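# Unstack one tumbler and stand it upright nearby

## Task

Lift one of the four loose tumblers off the stack and set it on the table with its open end facing up, at least one tumbler's width away from the stack. The other three must stay stacked, open ends down, in their original spot. It only counts if everything stays put without the robot holding it. Afterwards, open the hand and pull the arm away.

## Robot and tools

Robot: two arms, left_arm and right_arm. left_arm sits on the +y side. Each arm carries the same five-finger right hand, so the hands are not mirror images and every hand number means the same on both. Joint speed and acceleration are limited, and commands are smoothed with roughly 0.17 s of lag. After a big motion an arm can still be short of where it was sent.

Scene frame: the origin is on the table top midway between the arms. +x runs out over the table and +z points up. Positions are in metres and orientations are wxyz quaternions. The printed hand position can be slightly wrong when the arm is far extended.

Hand point: a spot 0.05 m in front of the palm, where the index pad meets the thumb tip in a pinch. Its own axes are: +z along the straight fingers, +y out of the palm, and +x across the palm toward the little finger. Straight fingers reach 0.06-0.07 m past it along +z. A wrist bracket on the little-finger side sticks out 0.03 m further along +y and can strike objects. Tilting the hand also shifts the point a little.

execute_actions: "actions" is a list with zero or one item. An empty list only reports the state. An action is {"rows": [...], "steps": n}: 1 to 15 rows and at most 15 steps, each step 1/30 s. The last row repeats if there are fewer rows than steps. A wait is {"steps": n} with no rows, up to 300. It counts from the previous result, so your reply time uses up part of it. The optional "pictures" boolean controls camera images.

Each row is one list of 28 numbers in [-1, 1], covering both arms even if one is idle. Order: left_arm dx, dy, dz, rx, ry, rz, then left_gripper little, ring, middle, index, thumb_bend, thumb_turn, force_limit, speed. Then the same 14 for right_arm and right_gripper.

The six pose numbers are an offset, not a pose. They are taken from the hand point's pose in the latest result that shows it, or from the current pose for later calls in one reply. They are expressed in the hand point's own axes. 1.0 equals 0.6 m of travel or 180 degrees, and rx, ry, rz form a single rotation vector. Every row is measured from that same base, not from the row before. All-zero offsets pull the arm back to the base pose; they do not hold still. Each control step clips the command to within 100 mm and 16 degrees of the measured pose. If position and orientation cannot both be met, position wins.

Hand numbers are absolute targets. For the four fingers and thumb_bend, +1 is straight/open and -1 is fully curled. For thumb_turn, +1 puts the thumb beside the palm and -1 puts it in front, facing the fingers. A pinch is about index -0.22, thumb_bend -0.75, thumb_turn -0.57. force_limit maps -1..+1 to about 0-10 N at the fingertip (0-15 N for the two thumb motors) and only stops closing. speed maps -1..+1 from nearly zero to full speed, where full travel takes 0.6 s. Use speed -0.9 or lower for a soft grip. No value means "unchanged": repeat the last eight numbers sent for that hand. Before any have been sent, use its hand_measured plus hand_force_limit and hand_speed. Turning the thumb fully in front lets the hand wrap objects 0.035-0.08 m wide. Turn it before reaching the object.

move: "target" is one 28-number row laid out as above, with the same offset meaning. Each hand point then follows a straight line to its target, and both paths finish together within 0.5-10 s. "speed" is in m/s, from 0.002 to 0.5, default 0.25; turning is capped at twice that in rad/s. "stop_force" is optional: one value in N, 13-80, for both arms, not accepted before the scene has run 0.2 s. An arm's path ends when its wrist sensor feels that much extra push against the motion; the arm then backs off two steps and holds. It is unreliable if the hand rotates during the move. Leave it out when moving away from something you are pressing on. Paths do not avoid obstacles or the other arm. The result's "move:" line gives the ending (done, off_target, moving, held, fault, contact), the limits that acted (paced = clipped, held = steps blocked), and each hand point's distance to its target.

wait: "seconds" from 0 to 10; nothing new is sent. zoom_image: "camera" (cam_head_left, cam_head_right, cam_high, cam_left_wrist, cam_right_wrist) and "region" [x0, y0, x1, y1] in pixels, at most 504 by 504. show_instructions: shows the reference pages. finished_scene: "scene" = current scene number; it cannot be undone.

Results: one state line per arm gives position, quaternion and velocities. Wrist force and torque are in the end effector's axes; they carry noise and an offset of up to about 5.5 N and saturate near 100 N. Per hand there are six values each of hand_measured, hand_stopped_by (moving, target, force, stalled, fault) and hand_load_n (positive = finger pushed open), plus hand_force_limit and hand_speed. A lost grip shows as loads near 0. "pose unreachable" and HELD mean part of a command was changed or not sent. A "Hand target" line shows where the controller is steering. MOTOR HOT appears from 70 °C; at 85 °C an OVER-TEMPERATURE FAULT brakes the arm.

Avoid: hard contact between the arms; knocking or placing anything off the table; drops, slams and hard pushes; commanding past a firm contact. A joint torque over its limit (shoulder 306, elbow 139, wrists 50.2 N m) or an outside force of 150 N stops the arm for 10 s. Loose objects may occasionally be nudged by outside pushes.

Each tool is called after "Request:" as name(argument=value, ...), one argument or row to a line, values as JSON.

Reference images:

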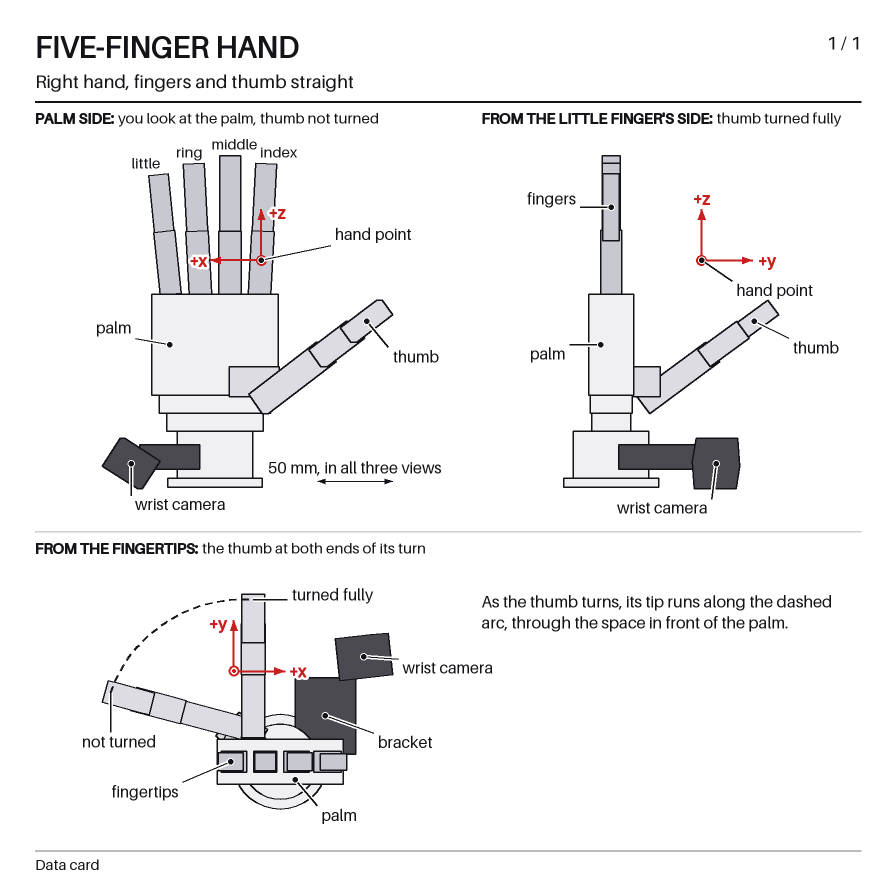

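## Session

Request:
execute_actions(
  actions=[],
)

Scene clock: 0.00 s of 6600.00 s.
left_arm: end_effector_position=(+0.1360, +1.1482, +0.6160) hand_measured=(+1.000, +1.000, +1.000, +1.000, +1.000, +1.000) hand_load_n=(+0.0, +0.0, +0.0, +0.0, +0.0, +0.0) hand_stopped_by=(target, target, target, target, target, target) hand_force_limit=0.00 hand_speed=-0.80 end_effector_quat_wxyz=(+0.068, -0.559, +0.826, +0.024) end_effector_velocity=(+0.001, +0.000, -0.001) end_effector_angular_velocity=(-0.001, +0.002, -0.002) | right_arm: end_effector_position=(+0.2627, -1.0576, +0.6812) hand_measured=(+1.000, +1.000, +1.000, +1.000, +1.000, +1.000) hand_load_n=(+0.0, +0.0, +0.0, +0.0, +0.0, +0.0) hand_stopped_by=(target, target, target, target, target, target) hand_force_limit=0.00 hand_speed=-0.80 end_effector_quat_wxyz=(+0.055, +0.714, +0.698, +0.012) end_effector_velocity=(-0.000, -0.000, +0.000) end_effector_angular_velocity=(-0.001, -0.000, -0.002)
Joint positions: left_arm=[ 1.168 -1.62   1.439  1.608  1.588 -1.711] | right_arm=[-1.913 -1.61   1.341  1.793  1.468 -1.71 ]
Joint velocities: left_arm=[-0.002  0.001  0.001 -0.    -0.001  0.   ] | right_arm=[-0.     0.    -0.001 -0.    -0.     0.002]
Motor temperatures (°C, as the motors report them): left_arm=[24 23 22 31 30 29] | right_arm=[24 24 23 26 27 33]
Wrist force (N, on the end effector, along its own x y z axes, offset not removed): no reading
Wrist torque (N m, same axes, about the end effector's origin, offset not removed): no reading
Hand target (left_arm): +0.136, +1.148, +0.616; +0.068, -0.559, +0.826, +0.024
Hand target (right_arm): +0.263, -1.058, +0.681; +0.055, +0.714, +0.698, +0.012

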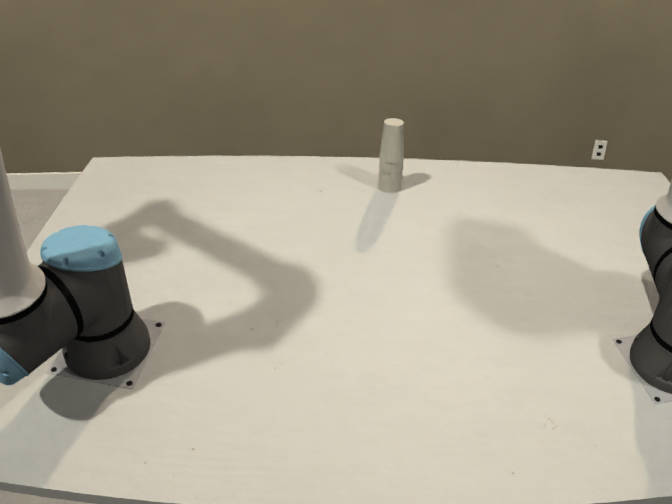

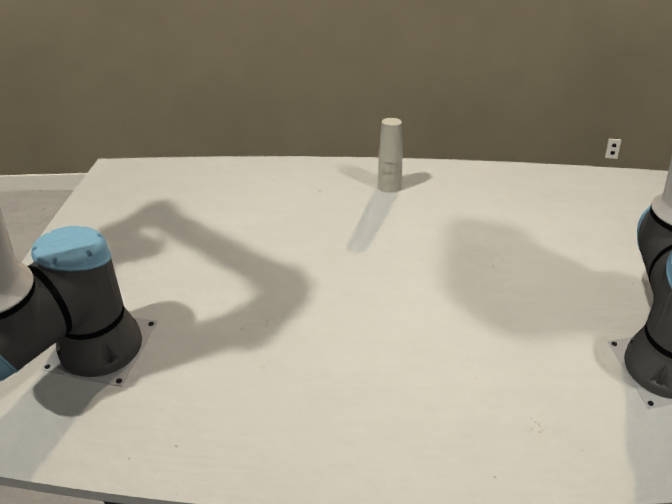

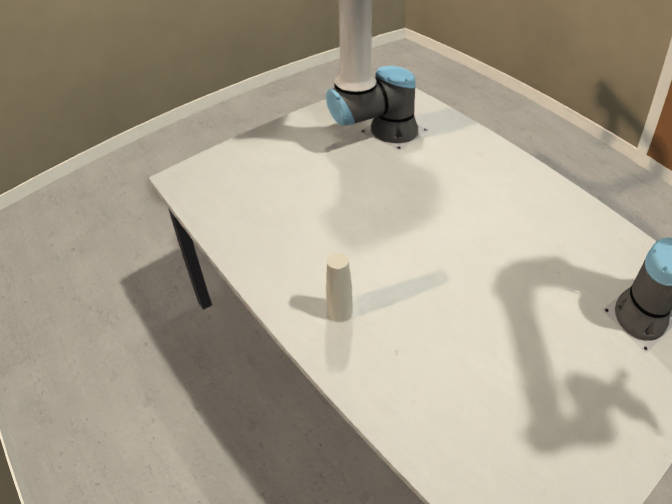

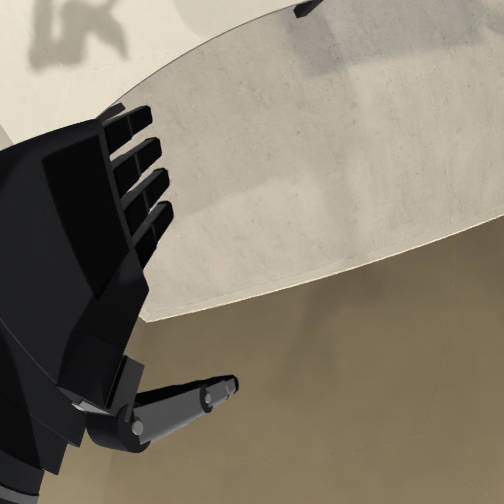

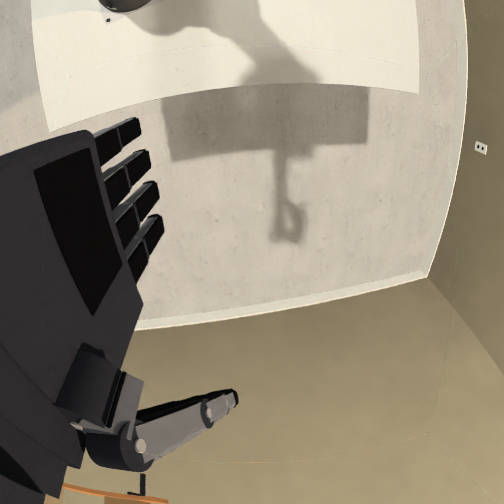

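Request:
move(
  target=[0,0,0,0,0,0,1,1,1,1,1,1,0,-0.8,0,0,0.3,-0.376,-0.344,-0.389,1,1,1,1,1,-1,0.2,0],
  speed=0.4,
)

Scene clock: 13.47 s of 6600.00 s.
left_arm: end_effector_position=(+0.1360, +1.1482, +0.6159) hand_measured=(+1.000, +1.000, +1.000, +1.000, +1.000, +1.000) hand_load_n=(+0.0, +0.0, +0.0, +0.0, +0.0, +0.0) hand_stopped_by=(target, target, target, target, target, target) hand_force_limit=0.00 hand_speed=-0.80 end_effector_quat_wxyz=(+0.068, -0.559, +0.826, +0.024) end_effector_velocity=(+0.000, -0.000, -0.000) end_effector_angular_velocity=(-0.000, -0.000, -0.000) | right_arm: end_effector_position=(+0.2799, -1.0683, +0.5022) hand_measured=(+1.000, +1.000, +1.000, +1.000, +1.000, -1.000) hand_load_n=(+0.0, +0.0, +0.0, +0.0, +0.0, +0.0) hand_stopped_by=(target, target, target, target, target, target) hand_force_limit=0.20 hand_speed=0.00 end_effector_quat_wxyz=(+0.705, +0.003, +0.709, +0.000) end_effector_velocity=(+0.000, +0.000, +0.000) end_effector_angular_velocity=(-0.007, -0.012, +0.007)
Joint positions: left_arm=[ 1.168 -1.62   1.439  1.608  1.588 -1.711] | right_arm=[-2.179 -1.336  2.172  2.293  0.429 -4.697]
Joint velocities: left_arm=[-0.    -0.     0.001 -0.     0.    -0.   ] | right_arm=[ 0.003  0.001  0.006  0.023  0.004 -0.034]
Motor temperatures (°C, as the motors report them): left_arm=[24 23 22 31 30 29] | right_arm=[24 24 23 26 27 33]
Wrist force (N, on the end effector, along its own x y z axes, offset not removed): left_arm=[0.0 -2.5 2.1] | right_arm=[-0.3 -0.3 -6.9]
Wrist torque (N m, same axes, about the end effector's origin, offset not removed): left_arm=[-0.26 -0.12 0.01] | right_arm=[0.62 0.47 -0.30]
Hand target (left_arm): +0.136, +1.148, +0.616; +0.068, -0.559, +0.826, +0.024
Hand target (right_arm): +0.280, -1.068, +0.502; +0.706, +0.002, +0.708, +0.000
Off the commanded pose (left_arm): 0.000 m, 0 deg.
Off the commanded pose (right_arm): 0.001 m, 0 deg.
After step 90, 7.13 s passed at rest.
move: done
camera_calibration (this result's frames):
cam_left_wrist: T_world_to_cam=[[-0.894898, 0.443092, -0.0531703, -0.352766], [0.28949, 0.667049, 0.68647, -1.2348], [0.339636, 0.598928, -0.725212, -0.152828], [0, 0, 0, 1]] pos_world=[0.0936791, 1.07151, 0.718063]
cam_right_wrist: T_world_to_cam=[[-0.0356694, 0.996246, 0.0788791, 1.02309], [-0.525874, -0.085829, 0.846221, -0.371566], [0.849814, -0.0112963, 0.526961, -0.37857], [0, 0, 0, 1]] pos_world=[0.162811, -1.05542, 0.433218]

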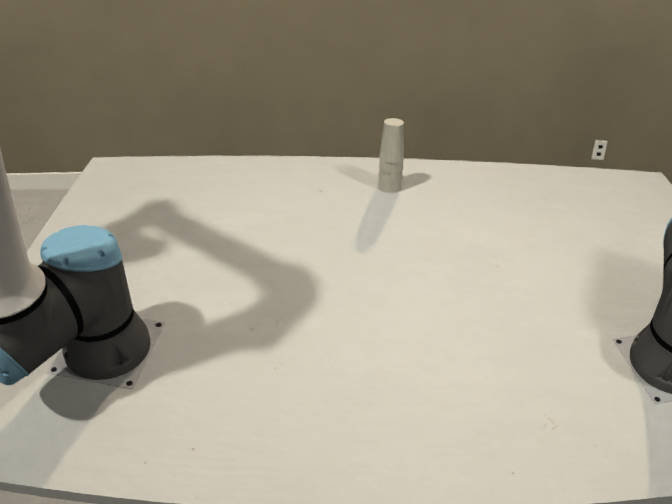

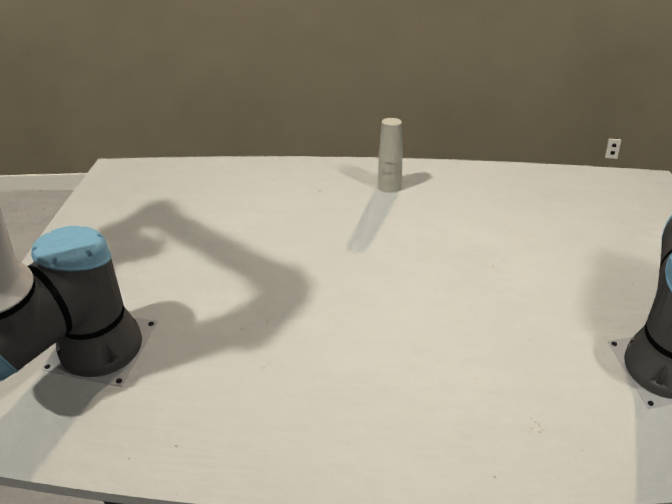

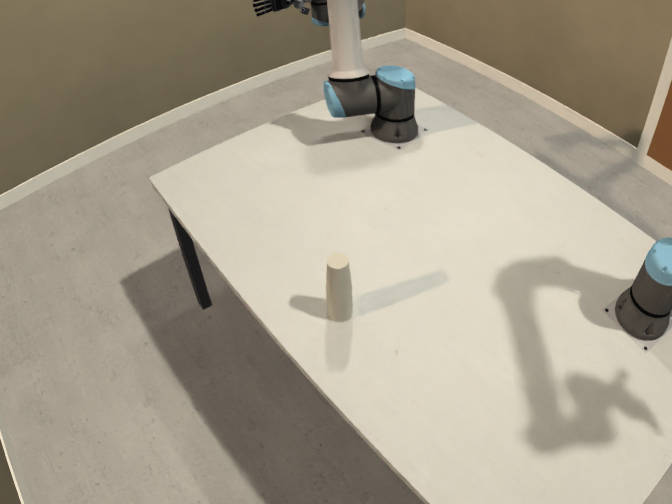

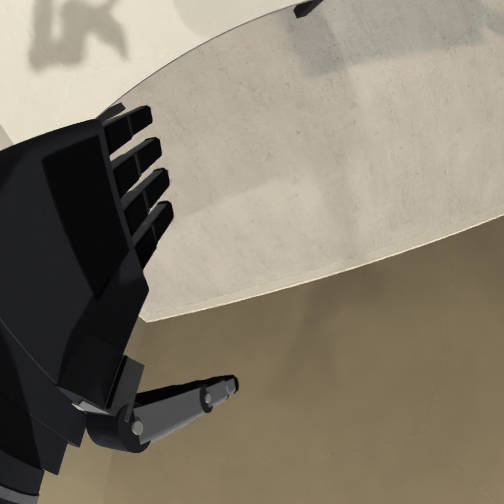

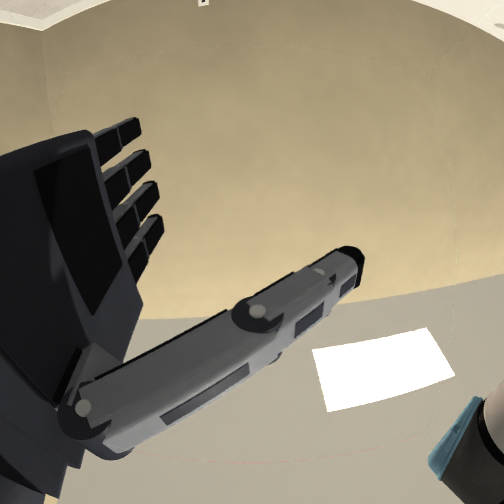

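Request:
move(
  target=[0,0,0,0,0,0,1,1,1,1,1,1,0,-0.8,0.26,0.9,0.25,0,0,0,1,1,1,1,1,-1,0.2,0],
  speed=0.4,
)

Request:
move(
  target=[0,0,0,0,0,0,1,1,1,1,1,1,0,-0.8,0.26,0.9,0.25,0,0,0,1,1,1,1,1,-1,0.2,0],
  speed=0.4,
)

Scene clock: 19.93 s of 6600.00 s.
left_arm: end_effector_position=(+0.1360, +1.1482, +0.6159) hand_measured=(+1.000, +1.000, +1.000, +1.000, +1.000, +1.000) hand_load_n=(+0.0, +0.0, +0.0, +0.0, +0.0, +0.0) hand_stopped_by=(target, target, target, target, target, target) hand_force_limit=0.00 hand_speed=-0.80 end_effector_quat_wxyz=(+0.068, -0.559, +0.826, +0.024) end_effector_velocity=(+0.001, -0.000, -0.000) end_effector_angular_velocity=(-0.001, -0.002, -0.001) | right_arm: end_effector_position=(+0.3640, -0.8105, +0.4316) hand_measured=(+1.000, +1.000, +1.000, +1.000, +1.000, -1.000) hand_load_n=(+0.0, +0.0, +0.0, +0.0, +0.0, +0.0) hand_stopped_by=(target, target, target, target, target, target) hand_force_limit=0.20 hand_speed=0.00 end_effector_quat_wxyz=(+0.705, -0.002, +0.709, +0.002) end_effector_velocity=(+0.000, -0.000, -0.000) end_effector_angular_velocity=(-0.003, +0.000, -0.001)
Joint positions: left_arm=[ 1.168 -1.62   1.439  1.608  1.588 -1.711] | right_arm=[-2.301 -1.6    2.706  2.026  0.559 -4.704]
Joint velocities: left_arm=[-0.001  0.001 -0.001  0.     0.003 -0.   ] | right_arm=[ 0.    -0.    -0.    -0.    -0.001 -0.002]
Motor temperatures (°C, as the motors report them): left_arm=[24 23 22 31 30 29] | right_arm=[24 24 23 26 27 33]
Wrist force (N, on the end effector, along its own x y z axes, offset not removed): left_arm=[0.7 -3.9 -2.4] | right_arm=[-0.6 -1.5 -4.9]
Wrist torque (N m, same axes, about the end effector's origin, offset not removed): left_arm=[-0.13 -0.04 -0.08] | right_arm=[0.38 0.37 -0.25]
Hand target (left_arm): +0.136, +1.148, +0.616; +0.068, -0.559, +0.826, +0.024
Hand target (right_arm): +0.364, -0.810, +0.432; +0.705, -0.002, +0.709, +0.002
Off the commanded pose (left_arm): 0.000 m, 0 deg.
Off the commanded pose (right_arm): 0.302 m, 1 deg; position clipped at the last step of the last action.
After step 90, 1.63 s passed at rest.
move: held (right_arm); limits=paced,held; held on 26 of 55 steps (right_arm), including the last (right_arm)
pose unreachable (right arm): on one or more control steps of this call this arm could not follow its commanded pose, so it was not sent that pose on those steps. On the call's last step it was still not sent that pose. It may still have moved: this result reports where it is.
cause: the commanded pose would bring two parts of the arm too close to each other (joints 3 (elbow) to 6 (wrist 3) lie between them).
camera_calibration (this result's frames):
cam_left_wrist: T_world_to_cam=[[-0.894898, 0.443092, -0.0531702, -0.352766], [0.28949, 0.667049, 0.68647, -1.2348], [0.339636, 0.598928, -0.725212, -0.152828], [0, 0, 0, 1]] pos_world=[0.0936791, 1.07151, 0.718063]
cam_right_wrist: T_world_to_cam=[[-0.0438326, 0.996263, 0.0744161, 0.779709], [-0.525017, -0.0863437, 0.846701, -0.246394], [0.849963, -0.00195659, 0.52684, -0.402411], [0, 0, 0, 1]] pos_world=[0.24685, -0.798858, 0.362605]

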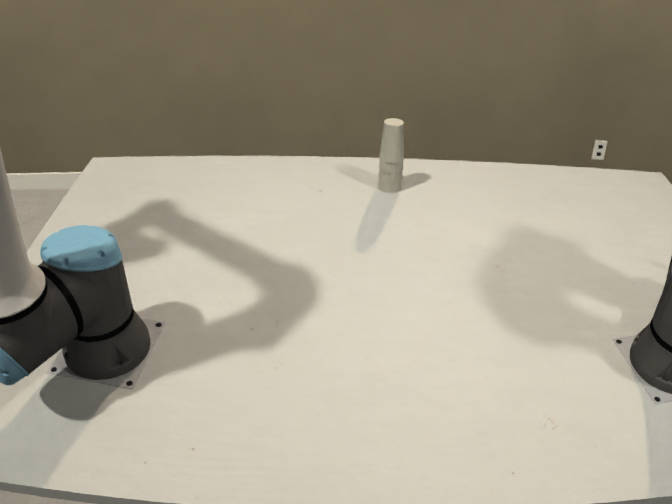

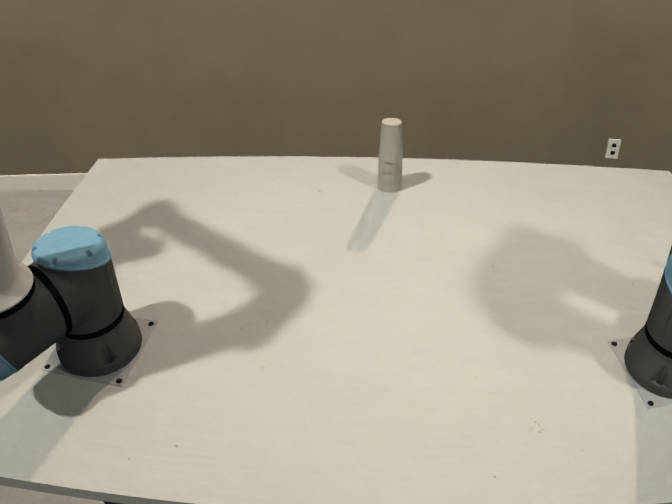

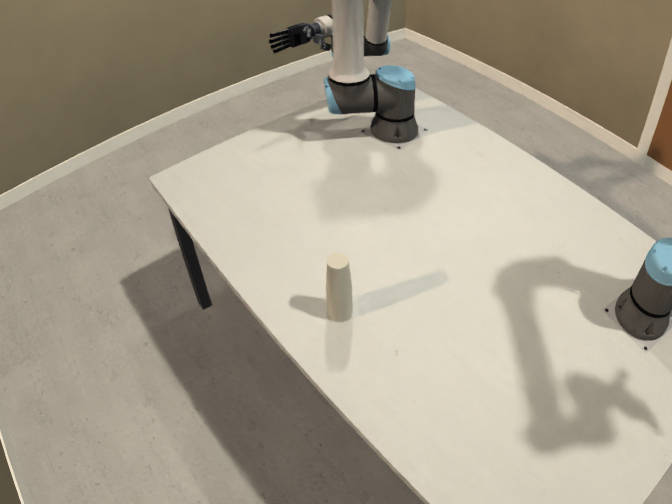

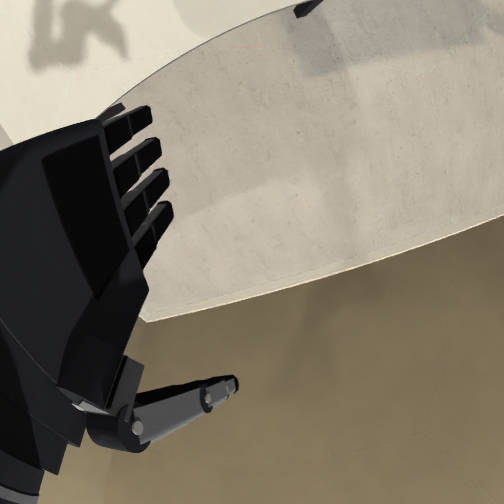

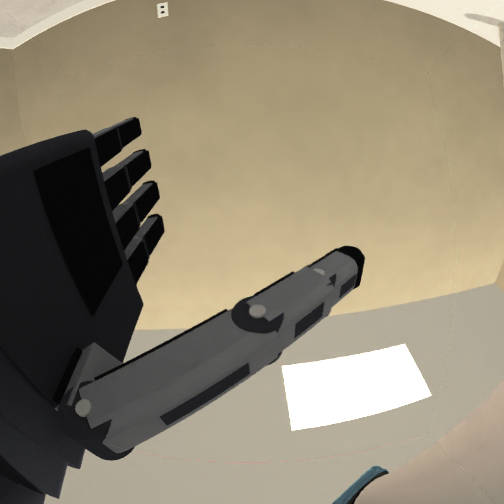

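Scene clock: 22.00 s of 6600.00 s.
left_arm: end_effector_position=(+0.1360, +1.1482, +0.6159) hand_measured=(+1.000, +1.000, +1.000, +1.000, +1.000, +1.000) hand_load_n=(+0.0, +0.0, +0.0, +0.0, +0.0, +0.0) hand_stopped_by=(target, target, target, target, target, target) hand_force_limit=0.00 hand_speed=-0.80 end_effector_quat_wxyz=(+0.068, -0.559, +0.826, +0.024) end_effector_velocity=(-0.000, +0.000, +0.000) end_effector_angular_velocity=(+0.001, +0.001, +0.002) | right_arm: end_effector_position=(+0.3651, -0.8074, +0.4308) hand_measured=(+1.000, +1.000, +1.000, +1.000, +1.000, -1.000) hand_load_n=(+0.0, +0.0, +0.0, +0.0, +0.0, +0.0) hand_stopped_by=(target, target, target, target, target, target) hand_force_limit=0.20 hand_speed=0.00 end_effector_quat_wxyz=(+0.705, -0.002, +0.709, +0.002) end_effector_velocity=(-0.000, -0.000, -0.000) end_effector_angular_velocity=(-0.002, +0.000, +0.000)
Joint positions: left_arm=[ 1.168 -1.62   1.439  1.608  1.588 -1.711] | right_arm=[-2.304 -1.604  2.712  2.023  0.562 -4.704]
Joint velocities: left_arm=[ 0.     0.    -0.001 -0.    -0.001 -0.001] | right_arm=[-0.     0.    -0.    -0.     0.001 -0.002]
Motor temperatures (°C, as the motors report them): left_arm=[24 23 22 31 30 29] | right_arm=[24 24 23 26 27 33]
Wrist force (N, on the end effector, along its own x y z axes, offset not removed): left_arm=[-2.2 -2.1 -2.4] | right_arm=[-5.5 -3.7 -1.1]
Wrist torque (N m, same axes, about the end effector's origin, offset not removed): left_arm=[0.14 0.28 -0.17] | right_arm=[-0.16 0.94 -0.86]
Hand target (left_arm): +0.136, +1.148, +0.616; +0.068, -0.559, +0.826, +0.024
Hand target (right_arm): +0.365, -0.807, +0.431; +0.705, -0.002, +0.709, +0.002
Off the commanded pose (left_arm): 0.000 m, 0 deg.
Off the commanded pose (right_arm): 0.578 m, 0 deg; position clipped at the last step of the last action.
move: held (right_arm); limits=paced,held; held on 46 of 55 steps (right_arm), including the last (right_arm)
pose unreachable (right arm): on one or more control steps of this call this arm could not follow its commanded pose, so it was not sent that pose on those steps. On the call's last step it was still not sent that pose. It may still have moved: this result reports where it is.
cause: the commanded pose would bring two parts of the arm too close to each other (joints 3 (elbow) to 6 (wrist 3) lie between them).
camera_calibration (this result's frames):
cam_left_wrist: T_world_to_cam=[[-0.894898, 0.443092, -0.0531702, -0.352766], [0.28949, 0.667049, 0.68647, -1.2348], [0.339636, 0.598928, -0.725212, -0.152828], [0, 0, 0, 1]] pos_world=[0.0936791, 1.07151, 0.718063]
cam_right_wrist: T_world_to_cam=[[-0.0441404, 0.996244, 0.0744912, 0.776804], [-0.525031, -0.0865696, 0.846669, -0.245074], [0.849938, -0.00173782, 0.52688, -0.402699], [0, 0, 0, 1]] pos_world=[0.247886, -0.795802, 0.361806]

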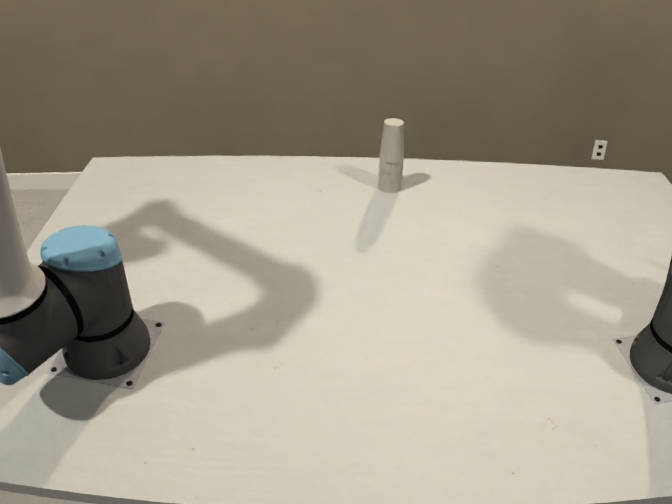

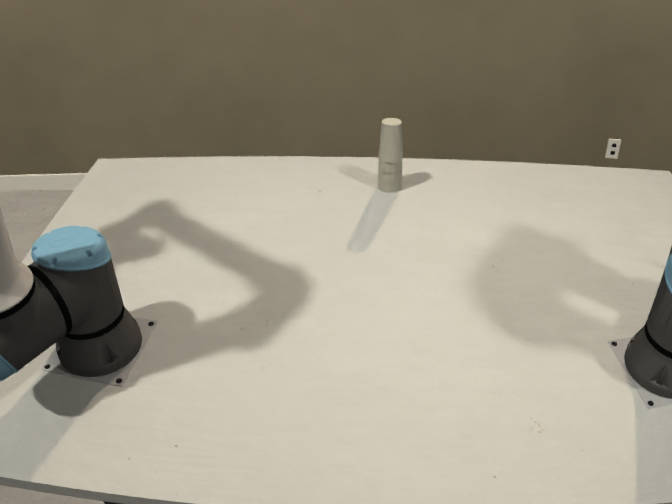

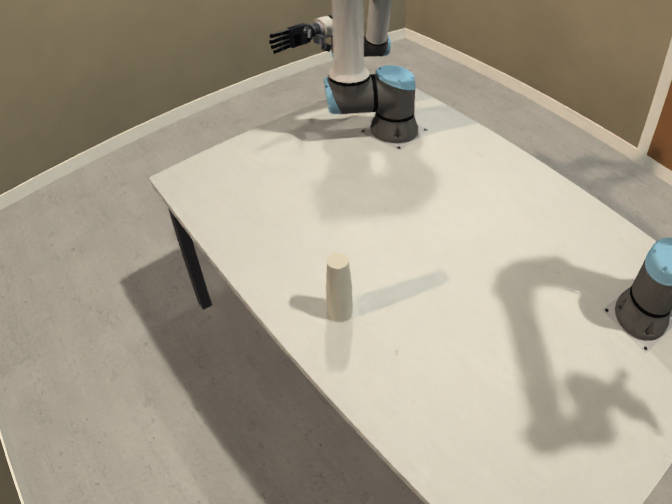

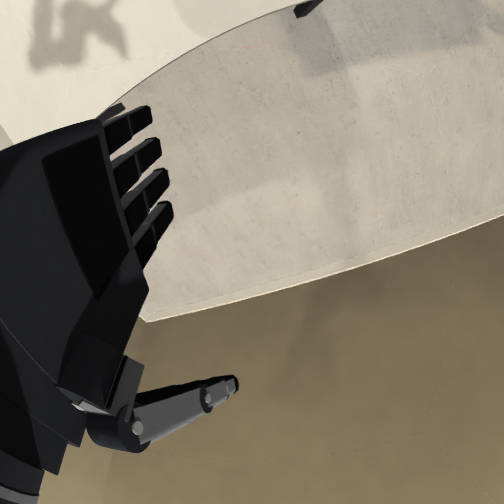

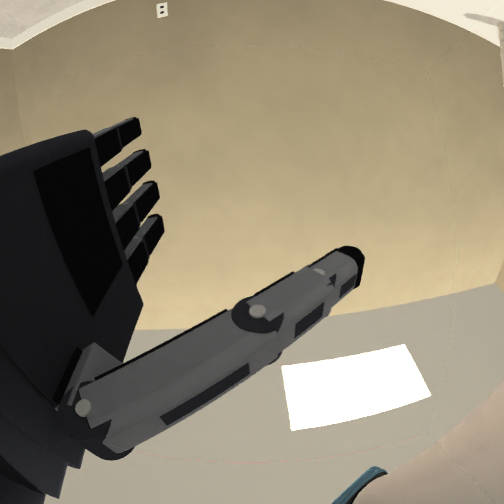

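Go outward first.

Request:
move(
  target=[0,0,0,0,0,0,1,1,1,1,1,1,0,-0.8,0.1,0.1,0.7,0,0,0,1,1,1,1,1,-1,0.2,0],
  speed=0.4,
)

Request:
move(
  target=[0,0,0,0,0,0,1,1,1,1,1,1,0,-0.8,0.2,0.65,-0.3,0,0,0,1,1,1,1,1,-1,0.2,0],
  speed=0.4,
)

Request:
move(
  target=[0,0,0,0,0,0,1,1,1,1,1,1,0,-0.8,0.1,0.61,-0.05,0,0,0,1,1,1,1,1,-1,0.2,0],
  speed=0.4,
)

Scene clock: 32.07 s of 6600.00 s.
left_arm: end_effector_position=(+0.1360, +1.1482, +0.6159) hand_measured=(+1.000, +1.000, +1.000, +1.000, +1.000, +1.000) hand_load_n=(+0.0, +0.0, +0.0, +0.0, +0.0, +0.0) hand_stopped_by=(target, target, target, target, target, target) hand_force_limit=0.00 hand_speed=-0.80 end_effector_quat_wxyz=(+0.068, -0.559, +0.826, +0.024) end_effector_velocity=(-0.000, -0.000, -0.000) end_effector_angular_velocity=(-0.001, -0.001, -0.000) | right_arm: end_effector_position=(+0.7812, -0.7446, +0.3704) hand_measured=(+1.000, +1.000, +1.000, +1.000, +1.000, -1.000) hand_load_n=(+0.0, +0.0, +0.0, +0.0, +0.0, +0.0) hand_stopped_by=(target, target, target, target, target, target) hand_force_limit=0.20 hand_speed=0.00 end_effector_quat_wxyz=(+0.706, -0.002, +0.708, +0.002) end_effector_velocity=(+0.024, -0.003, -0.001) end_effector_angular_velocity=(-0.002, -0.002, -0.005)
Joint positions: left_arm=[ 1.168 -1.62   1.439  1.608  1.588 -1.711] | right_arm=[-1.013 -1.172  2.336  1.982 -0.729 -4.715]
Joint velocities: left_arm=[ 0.001 -0.001  0.001 -0.     0.002  0.   ] | right_arm=[ 0.035  0.025 -0.044  0.016 -0.04   0.   ]
Motor temperatures (°C, as the motors report them): left_arm=[24 23 22 31 30 29] | right_arm=[24 24 23 26 27 33]
Wrist force (N, on the end effector, along its own x y z axes, offset not removed): left_arm=[-0.9 -2.8 -2.7] | right_arm=[2.9 -4.6 -3.2]
Wrist torque (N m, same axes, about the end effector's origin, offset not removed): left_arm=[-0.09 0.27 -0.05] | right_arm=[-0.34 -0.07 -0.41]
Hand target (left_arm): +0.136, +1.148, +0.616; +0.068, -0.559, +0.826, +0.024
Hand target (right_arm): +0.784, -0.745, +0.370; +0.706, -0.002, +0.708, +0.002
Off the commanded pose (left_arm): 0.000 m, 0 deg.
Off the commanded pose (right_arm): 0.004 m, 0 deg.
After step 90, 0.83 s passed at rest.
move: moving (right_arm; no rest 5 s after the path's end); limits=paced
camera_calibration (this result's frames):
cam_left_wrist: T_world_to_cam=[[-0.894898, 0.443092, -0.0531702, -0.352766], [0.28949, 0.667049, 0.68647, -1.2348], [0.339636, 0.598928, -0.725212, -0.152828], [0, 0, 0, 1]] pos_world=[0.0936791, 1.07151, 0.718063]
cam_right_wrist: T_world_to_cam=[[-0.0449175, 0.996202, 0.074597, 0.737696], [-0.527184, -0.0870657, 0.845279, 0.0318167], [0.848563, -0.00135851, 0.529092, -0.723869], [0, 0, 0, 1]] pos_world=[0.664157, -0.733108, 0.301069]

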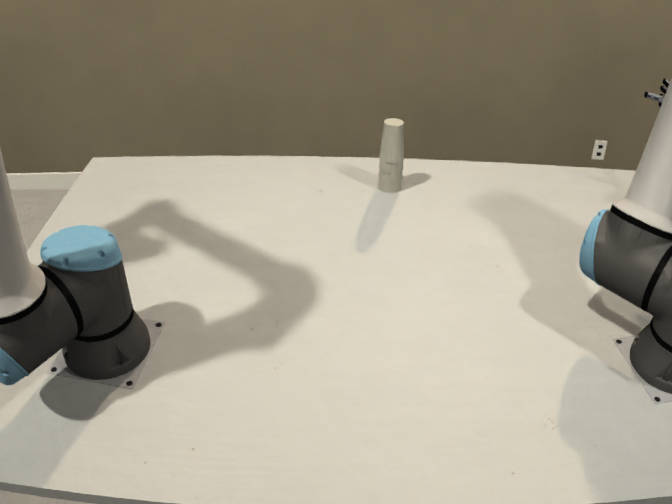

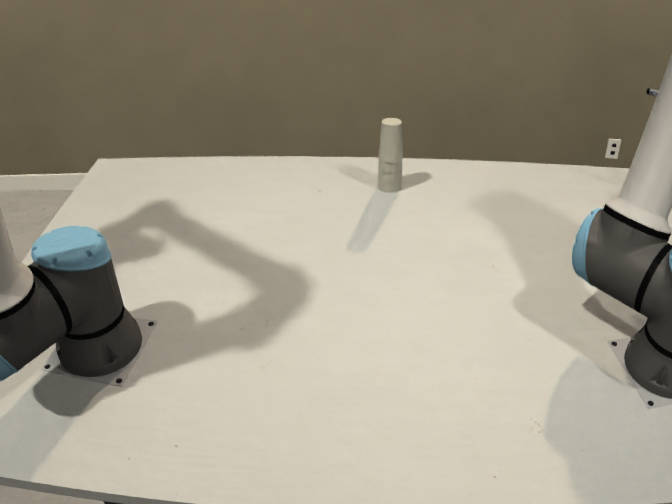

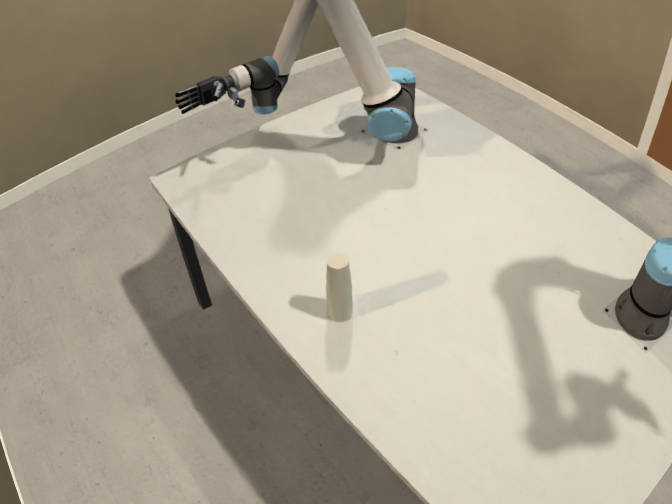

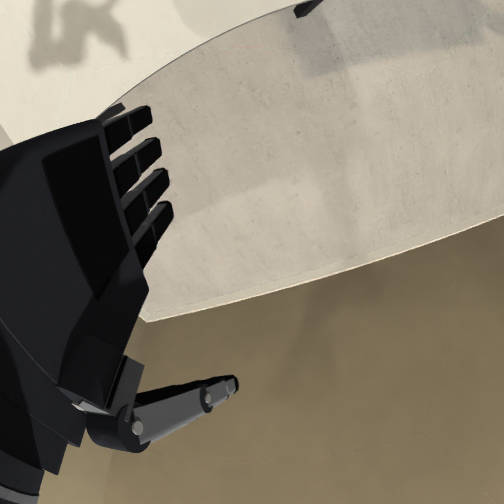

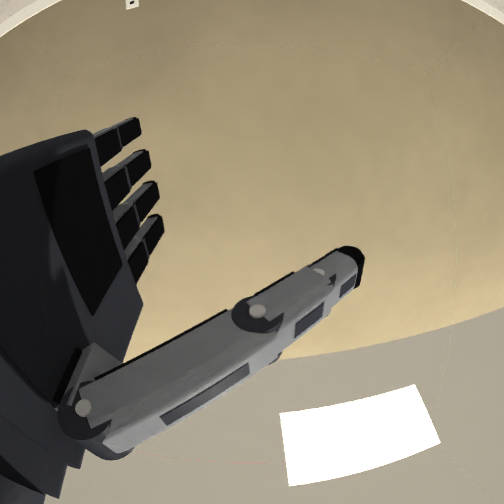

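Scene clock: 34.20 s of 6600.00 s.
left_arm: end_effector_position=(+0.1360, +1.1482, +0.6159) hand_measured=(+1.000, +1.000, +1.000, +1.000, +1.000, +1.000) hand_load_n=(+0.0, +0.0, +0.0, +0.0, +0.0, +0.0) hand_stopped_by=(target, target, target, target, target, target) hand_force_limit=0.00 hand_speed=-0.80 end_effector_quat_wxyz=(+0.068, -0.559, +0.826, +0.024) end_effector_velocity=(+0.001, -0.000, +0.001) end_effector_angular_velocity=(+0.002, -0.001, -0.001) | right_arm: end_effector_position=(+0.6008, -0.3565, +0.2516) hand_measured=(+1.000, +1.000, +1.000, +1.000, +1.000, -1.000) hand_load_n=(+0.0, +0.0, +0.0, +0.0, +0.0, +0.0) hand_stopped_by=(target, target, target, target, target, target) hand_force_limit=0.20 hand_speed=0.00 end_effector_quat_wxyz=(+0.706, -0.002, +0.708, +0.003) end_effector_velocity=(+0.000, +0.003, -0.001) end_effector_angular_velocity=(+0.003, -0.001, -0.008)
Joint positions: left_arm=[ 1.168 -1.62   1.439  1.608  1.588 -1.711] | right_arm=[-0.231 -0.89   2.699  1.335 -1.51  -4.711]
Joint velocities: left_arm=[-0.001 -0.001 -0.    -0.001  0.    -0.   ] | right_arm=[ 0.019  0.002 -0.006  0.003 -0.028  0.003]
Motor temperatures (°C, as the motors report them): left_arm=[24 23 22 31 30 29] | right_arm=[24 24 23 26 27 33]
Wrist force (N, on the end effector, along its own x y z axes, offset not removed): left_arm=[-1.6 -2.2 1.2] | right_arm=[0.4 -1.3 -5.9]
Wrist torque (N m, same axes, about the end effector's origin, offset not removed): left_arm=[-0.07 0.20 -0.12] | right_arm=[0.35 0.13 -0.40]
Hand target (left_arm): +0.136, +1.148, +0.616; +0.068, -0.559, +0.826, +0.024
Hand target (right_arm): +0.601, -0.356, +0.252; +0.706, -0.001, +0.708, +0.003
Off the commanded pose (left_arm): 0.000 m, 0 deg.
Off the commanded pose (right_arm): 0.001 m, 0 deg.
move: done
camera_calibration (this result's frames):
cam_left_wrist: T_world_to_cam=[[-0.894898, 0.443092, -0.0531702, -0.352766], [0.28949, 0.667049, 0.68647, -1.2348], [0.339636, 0.598928, -0.725212, -0.152828], [0, 0, 0, 1]] pos_world=[0.093679, 1.07151, 0.718063]
cam_right_wrist: T_world_to_cam=[[-0.0455536, 0.99606, 0.0760927, 0.351734], [-0.527806, -0.0886701, 0.844724, 0.0708441], [0.848143, -0.00168197, 0.529765, -0.507498], [0, 0, 0, 1]] pos_world=[0.483845, -0.344919, 0.182247]

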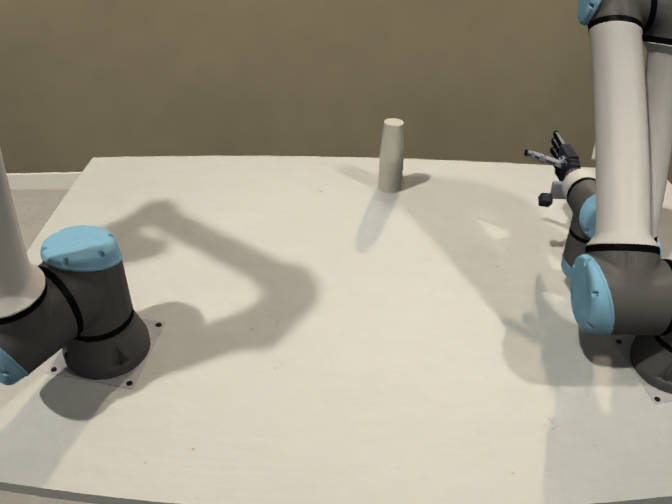

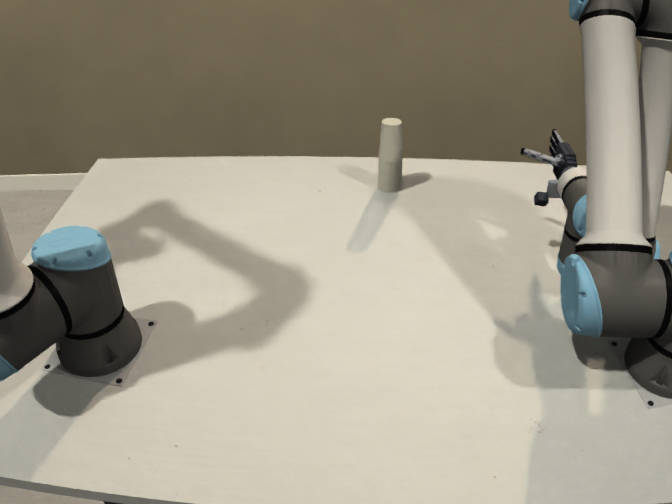

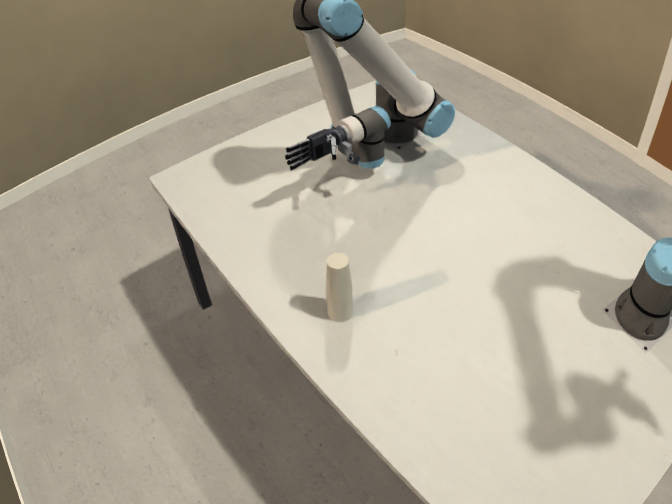

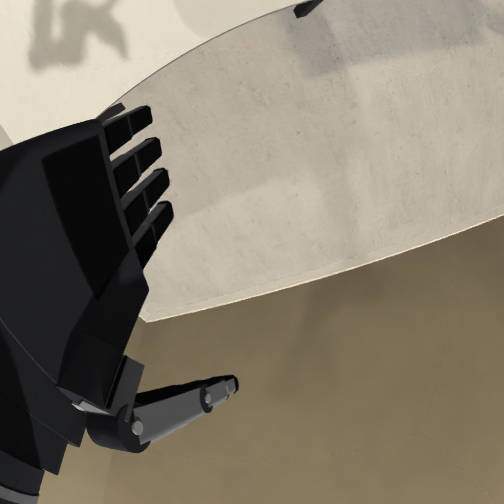

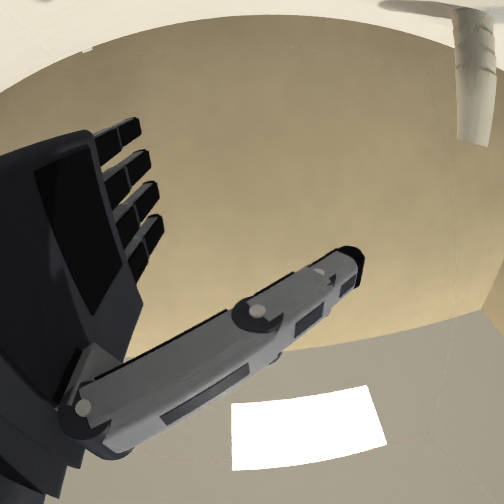

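Scene clock: 45.20 s of 6600.00 s.
left_arm: end_effector_position=(+0.1360, +1.1482, +0.6159) hand_measured=(+1.000, +1.000, +1.000, +1.000, +1.000, +1.000) hand_load_n=(+0.0, +0.0, +0.0, +0.0, +0.0, +0.0) hand_stopped_by=(target, target, target, target, target, target) hand_force_limit=0.00 hand_speed=-0.80 end_effector_quat_wxyz=(+0.068, -0.559, +0.826, +0.024) end_effector_velocity=(-0.000, +0.000, -0.000) end_effector_angular_velocity=(+0.000, +0.001, -0.001) | right_arm: end_effector_position=(+0.5669, -0.0857, +0.2091) hand_measured=(+1.000, +1.000, +1.000, +1.000, +1.000, -1.000) hand_load_n=(+0.0, +0.0, +0.0, +0.0, +0.0, +0.0) hand_stopped_by=(target, target, target, target, target, target) hand_force_limit=0.20 hand_speed=0.00 end_effector_quat_wxyz=(+0.708, -0.017, +0.706, +0.017) end_effector_velocity=(+0.000, +0.000, +0.000) end_effector_angular_velocity=(-0.000, -0.000, -0.000)
Joint positions: left_arm=[ 1.168 -1.62   1.439  1.608  1.588 -1.711] | right_arm=[ 0.522 -0.82   2.342  1.618 -2.222 -4.714]
Joint velocities: left_arm=[-0.     0.     0.001 -0.    -0.001  0.001] | right_arm=[-0.  0. -0. -0.  0. -0.]
Motor temperatures (°C, as the motors report them): left_arm=[24 23 22 31 30 29] | right_arm=[24 24 23 26 27 33]
Wrist force (N, on the end effector, along its own x y z axes, offset not removed): left_arm=[-0.7 -3.2 -1.3] | right_arm=[-1.4 2.3 -2.9]
Wrist torque (N m, same axes, about the end effector's origin, offset not removed): left_arm=[-0.13 0.01 -0.08] | right_arm=[0.52 0.40 -0.24]
Hand target (left_arm): +0.136, +1.148, +0.616; +0.068, -0.559, +0.826, +0.024
Hand target (right_arm): +0.567, -0.086, +0.209; +0.708, -0.017, +0.706, +0.017
Off the commanded pose (left_arm): 0.000 m, 0 deg.
Off the commanded pose (right_arm): 0.097 m, 2 deg.
FORCE FAULT: contact force on the right arm reached its limit, and that arm stopped for 10 seconds. The contact can be on any part of that arm, not only on its tool. That arm's remaining commands of this call were not run. That arm holds still and accepts commands again. Move the arm away from the contact; if what it grips holds it there, let go first. Pushing or pulling that hard again can fault the arm again.
move: fault (right_arm)
camera_calibration (this result's frames):
cam_left_wrist: T_world_to_cam=[[-0.894898, 0.443092, -0.0531702, -0.352766], [0.28949, 0.667049, 0.68647, -1.2348], [0.339636, 0.598928, -0.725212, -0.152828], [0, 0, 0, 1]] pos_world=[0.093679, 1.07151, 0.718063]
cam_right_wrist: T_world_to_cam=[[-0.0865127, 0.993466, 0.0744307, 0.107107], [-0.527015, -0.109038, 0.842832, 0.111128], [0.845441, 0.0336896, 0.533005, -0.451887], [0, 0, 0, 1]] pos_world=[0.449876, -0.0790664, 0.139224]

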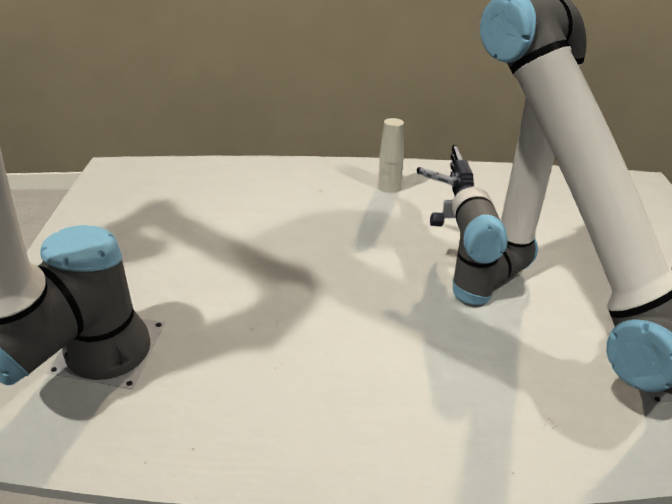

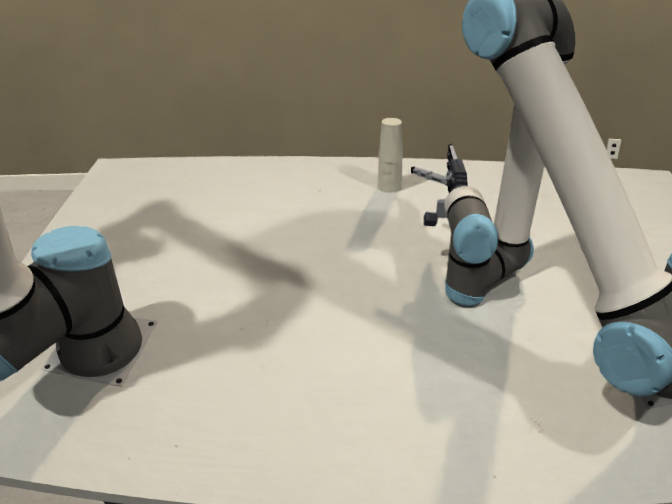

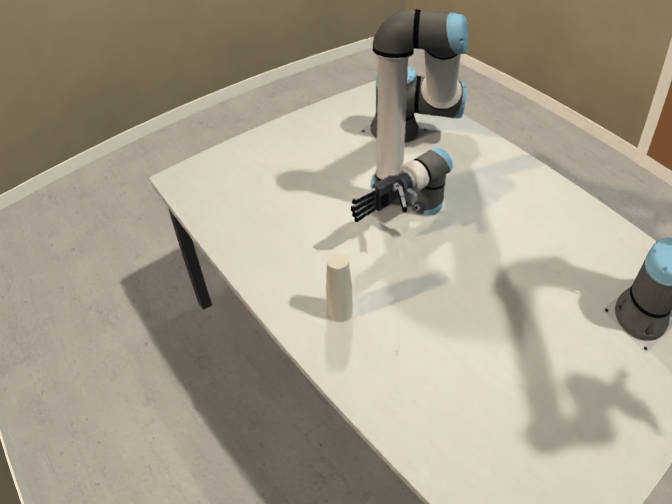

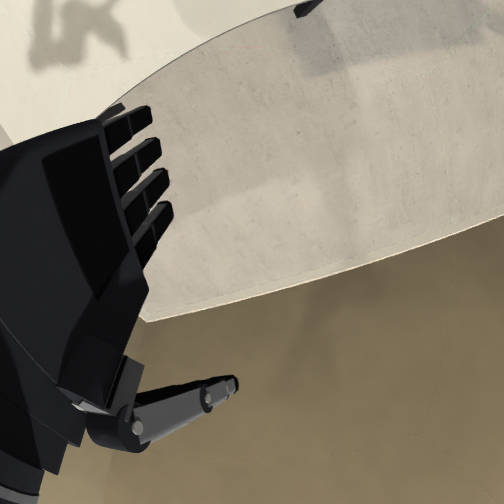

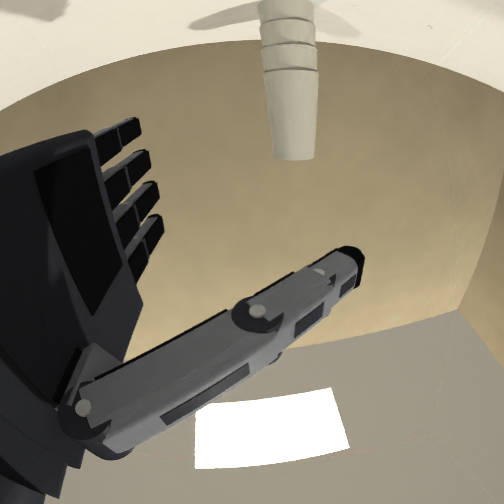

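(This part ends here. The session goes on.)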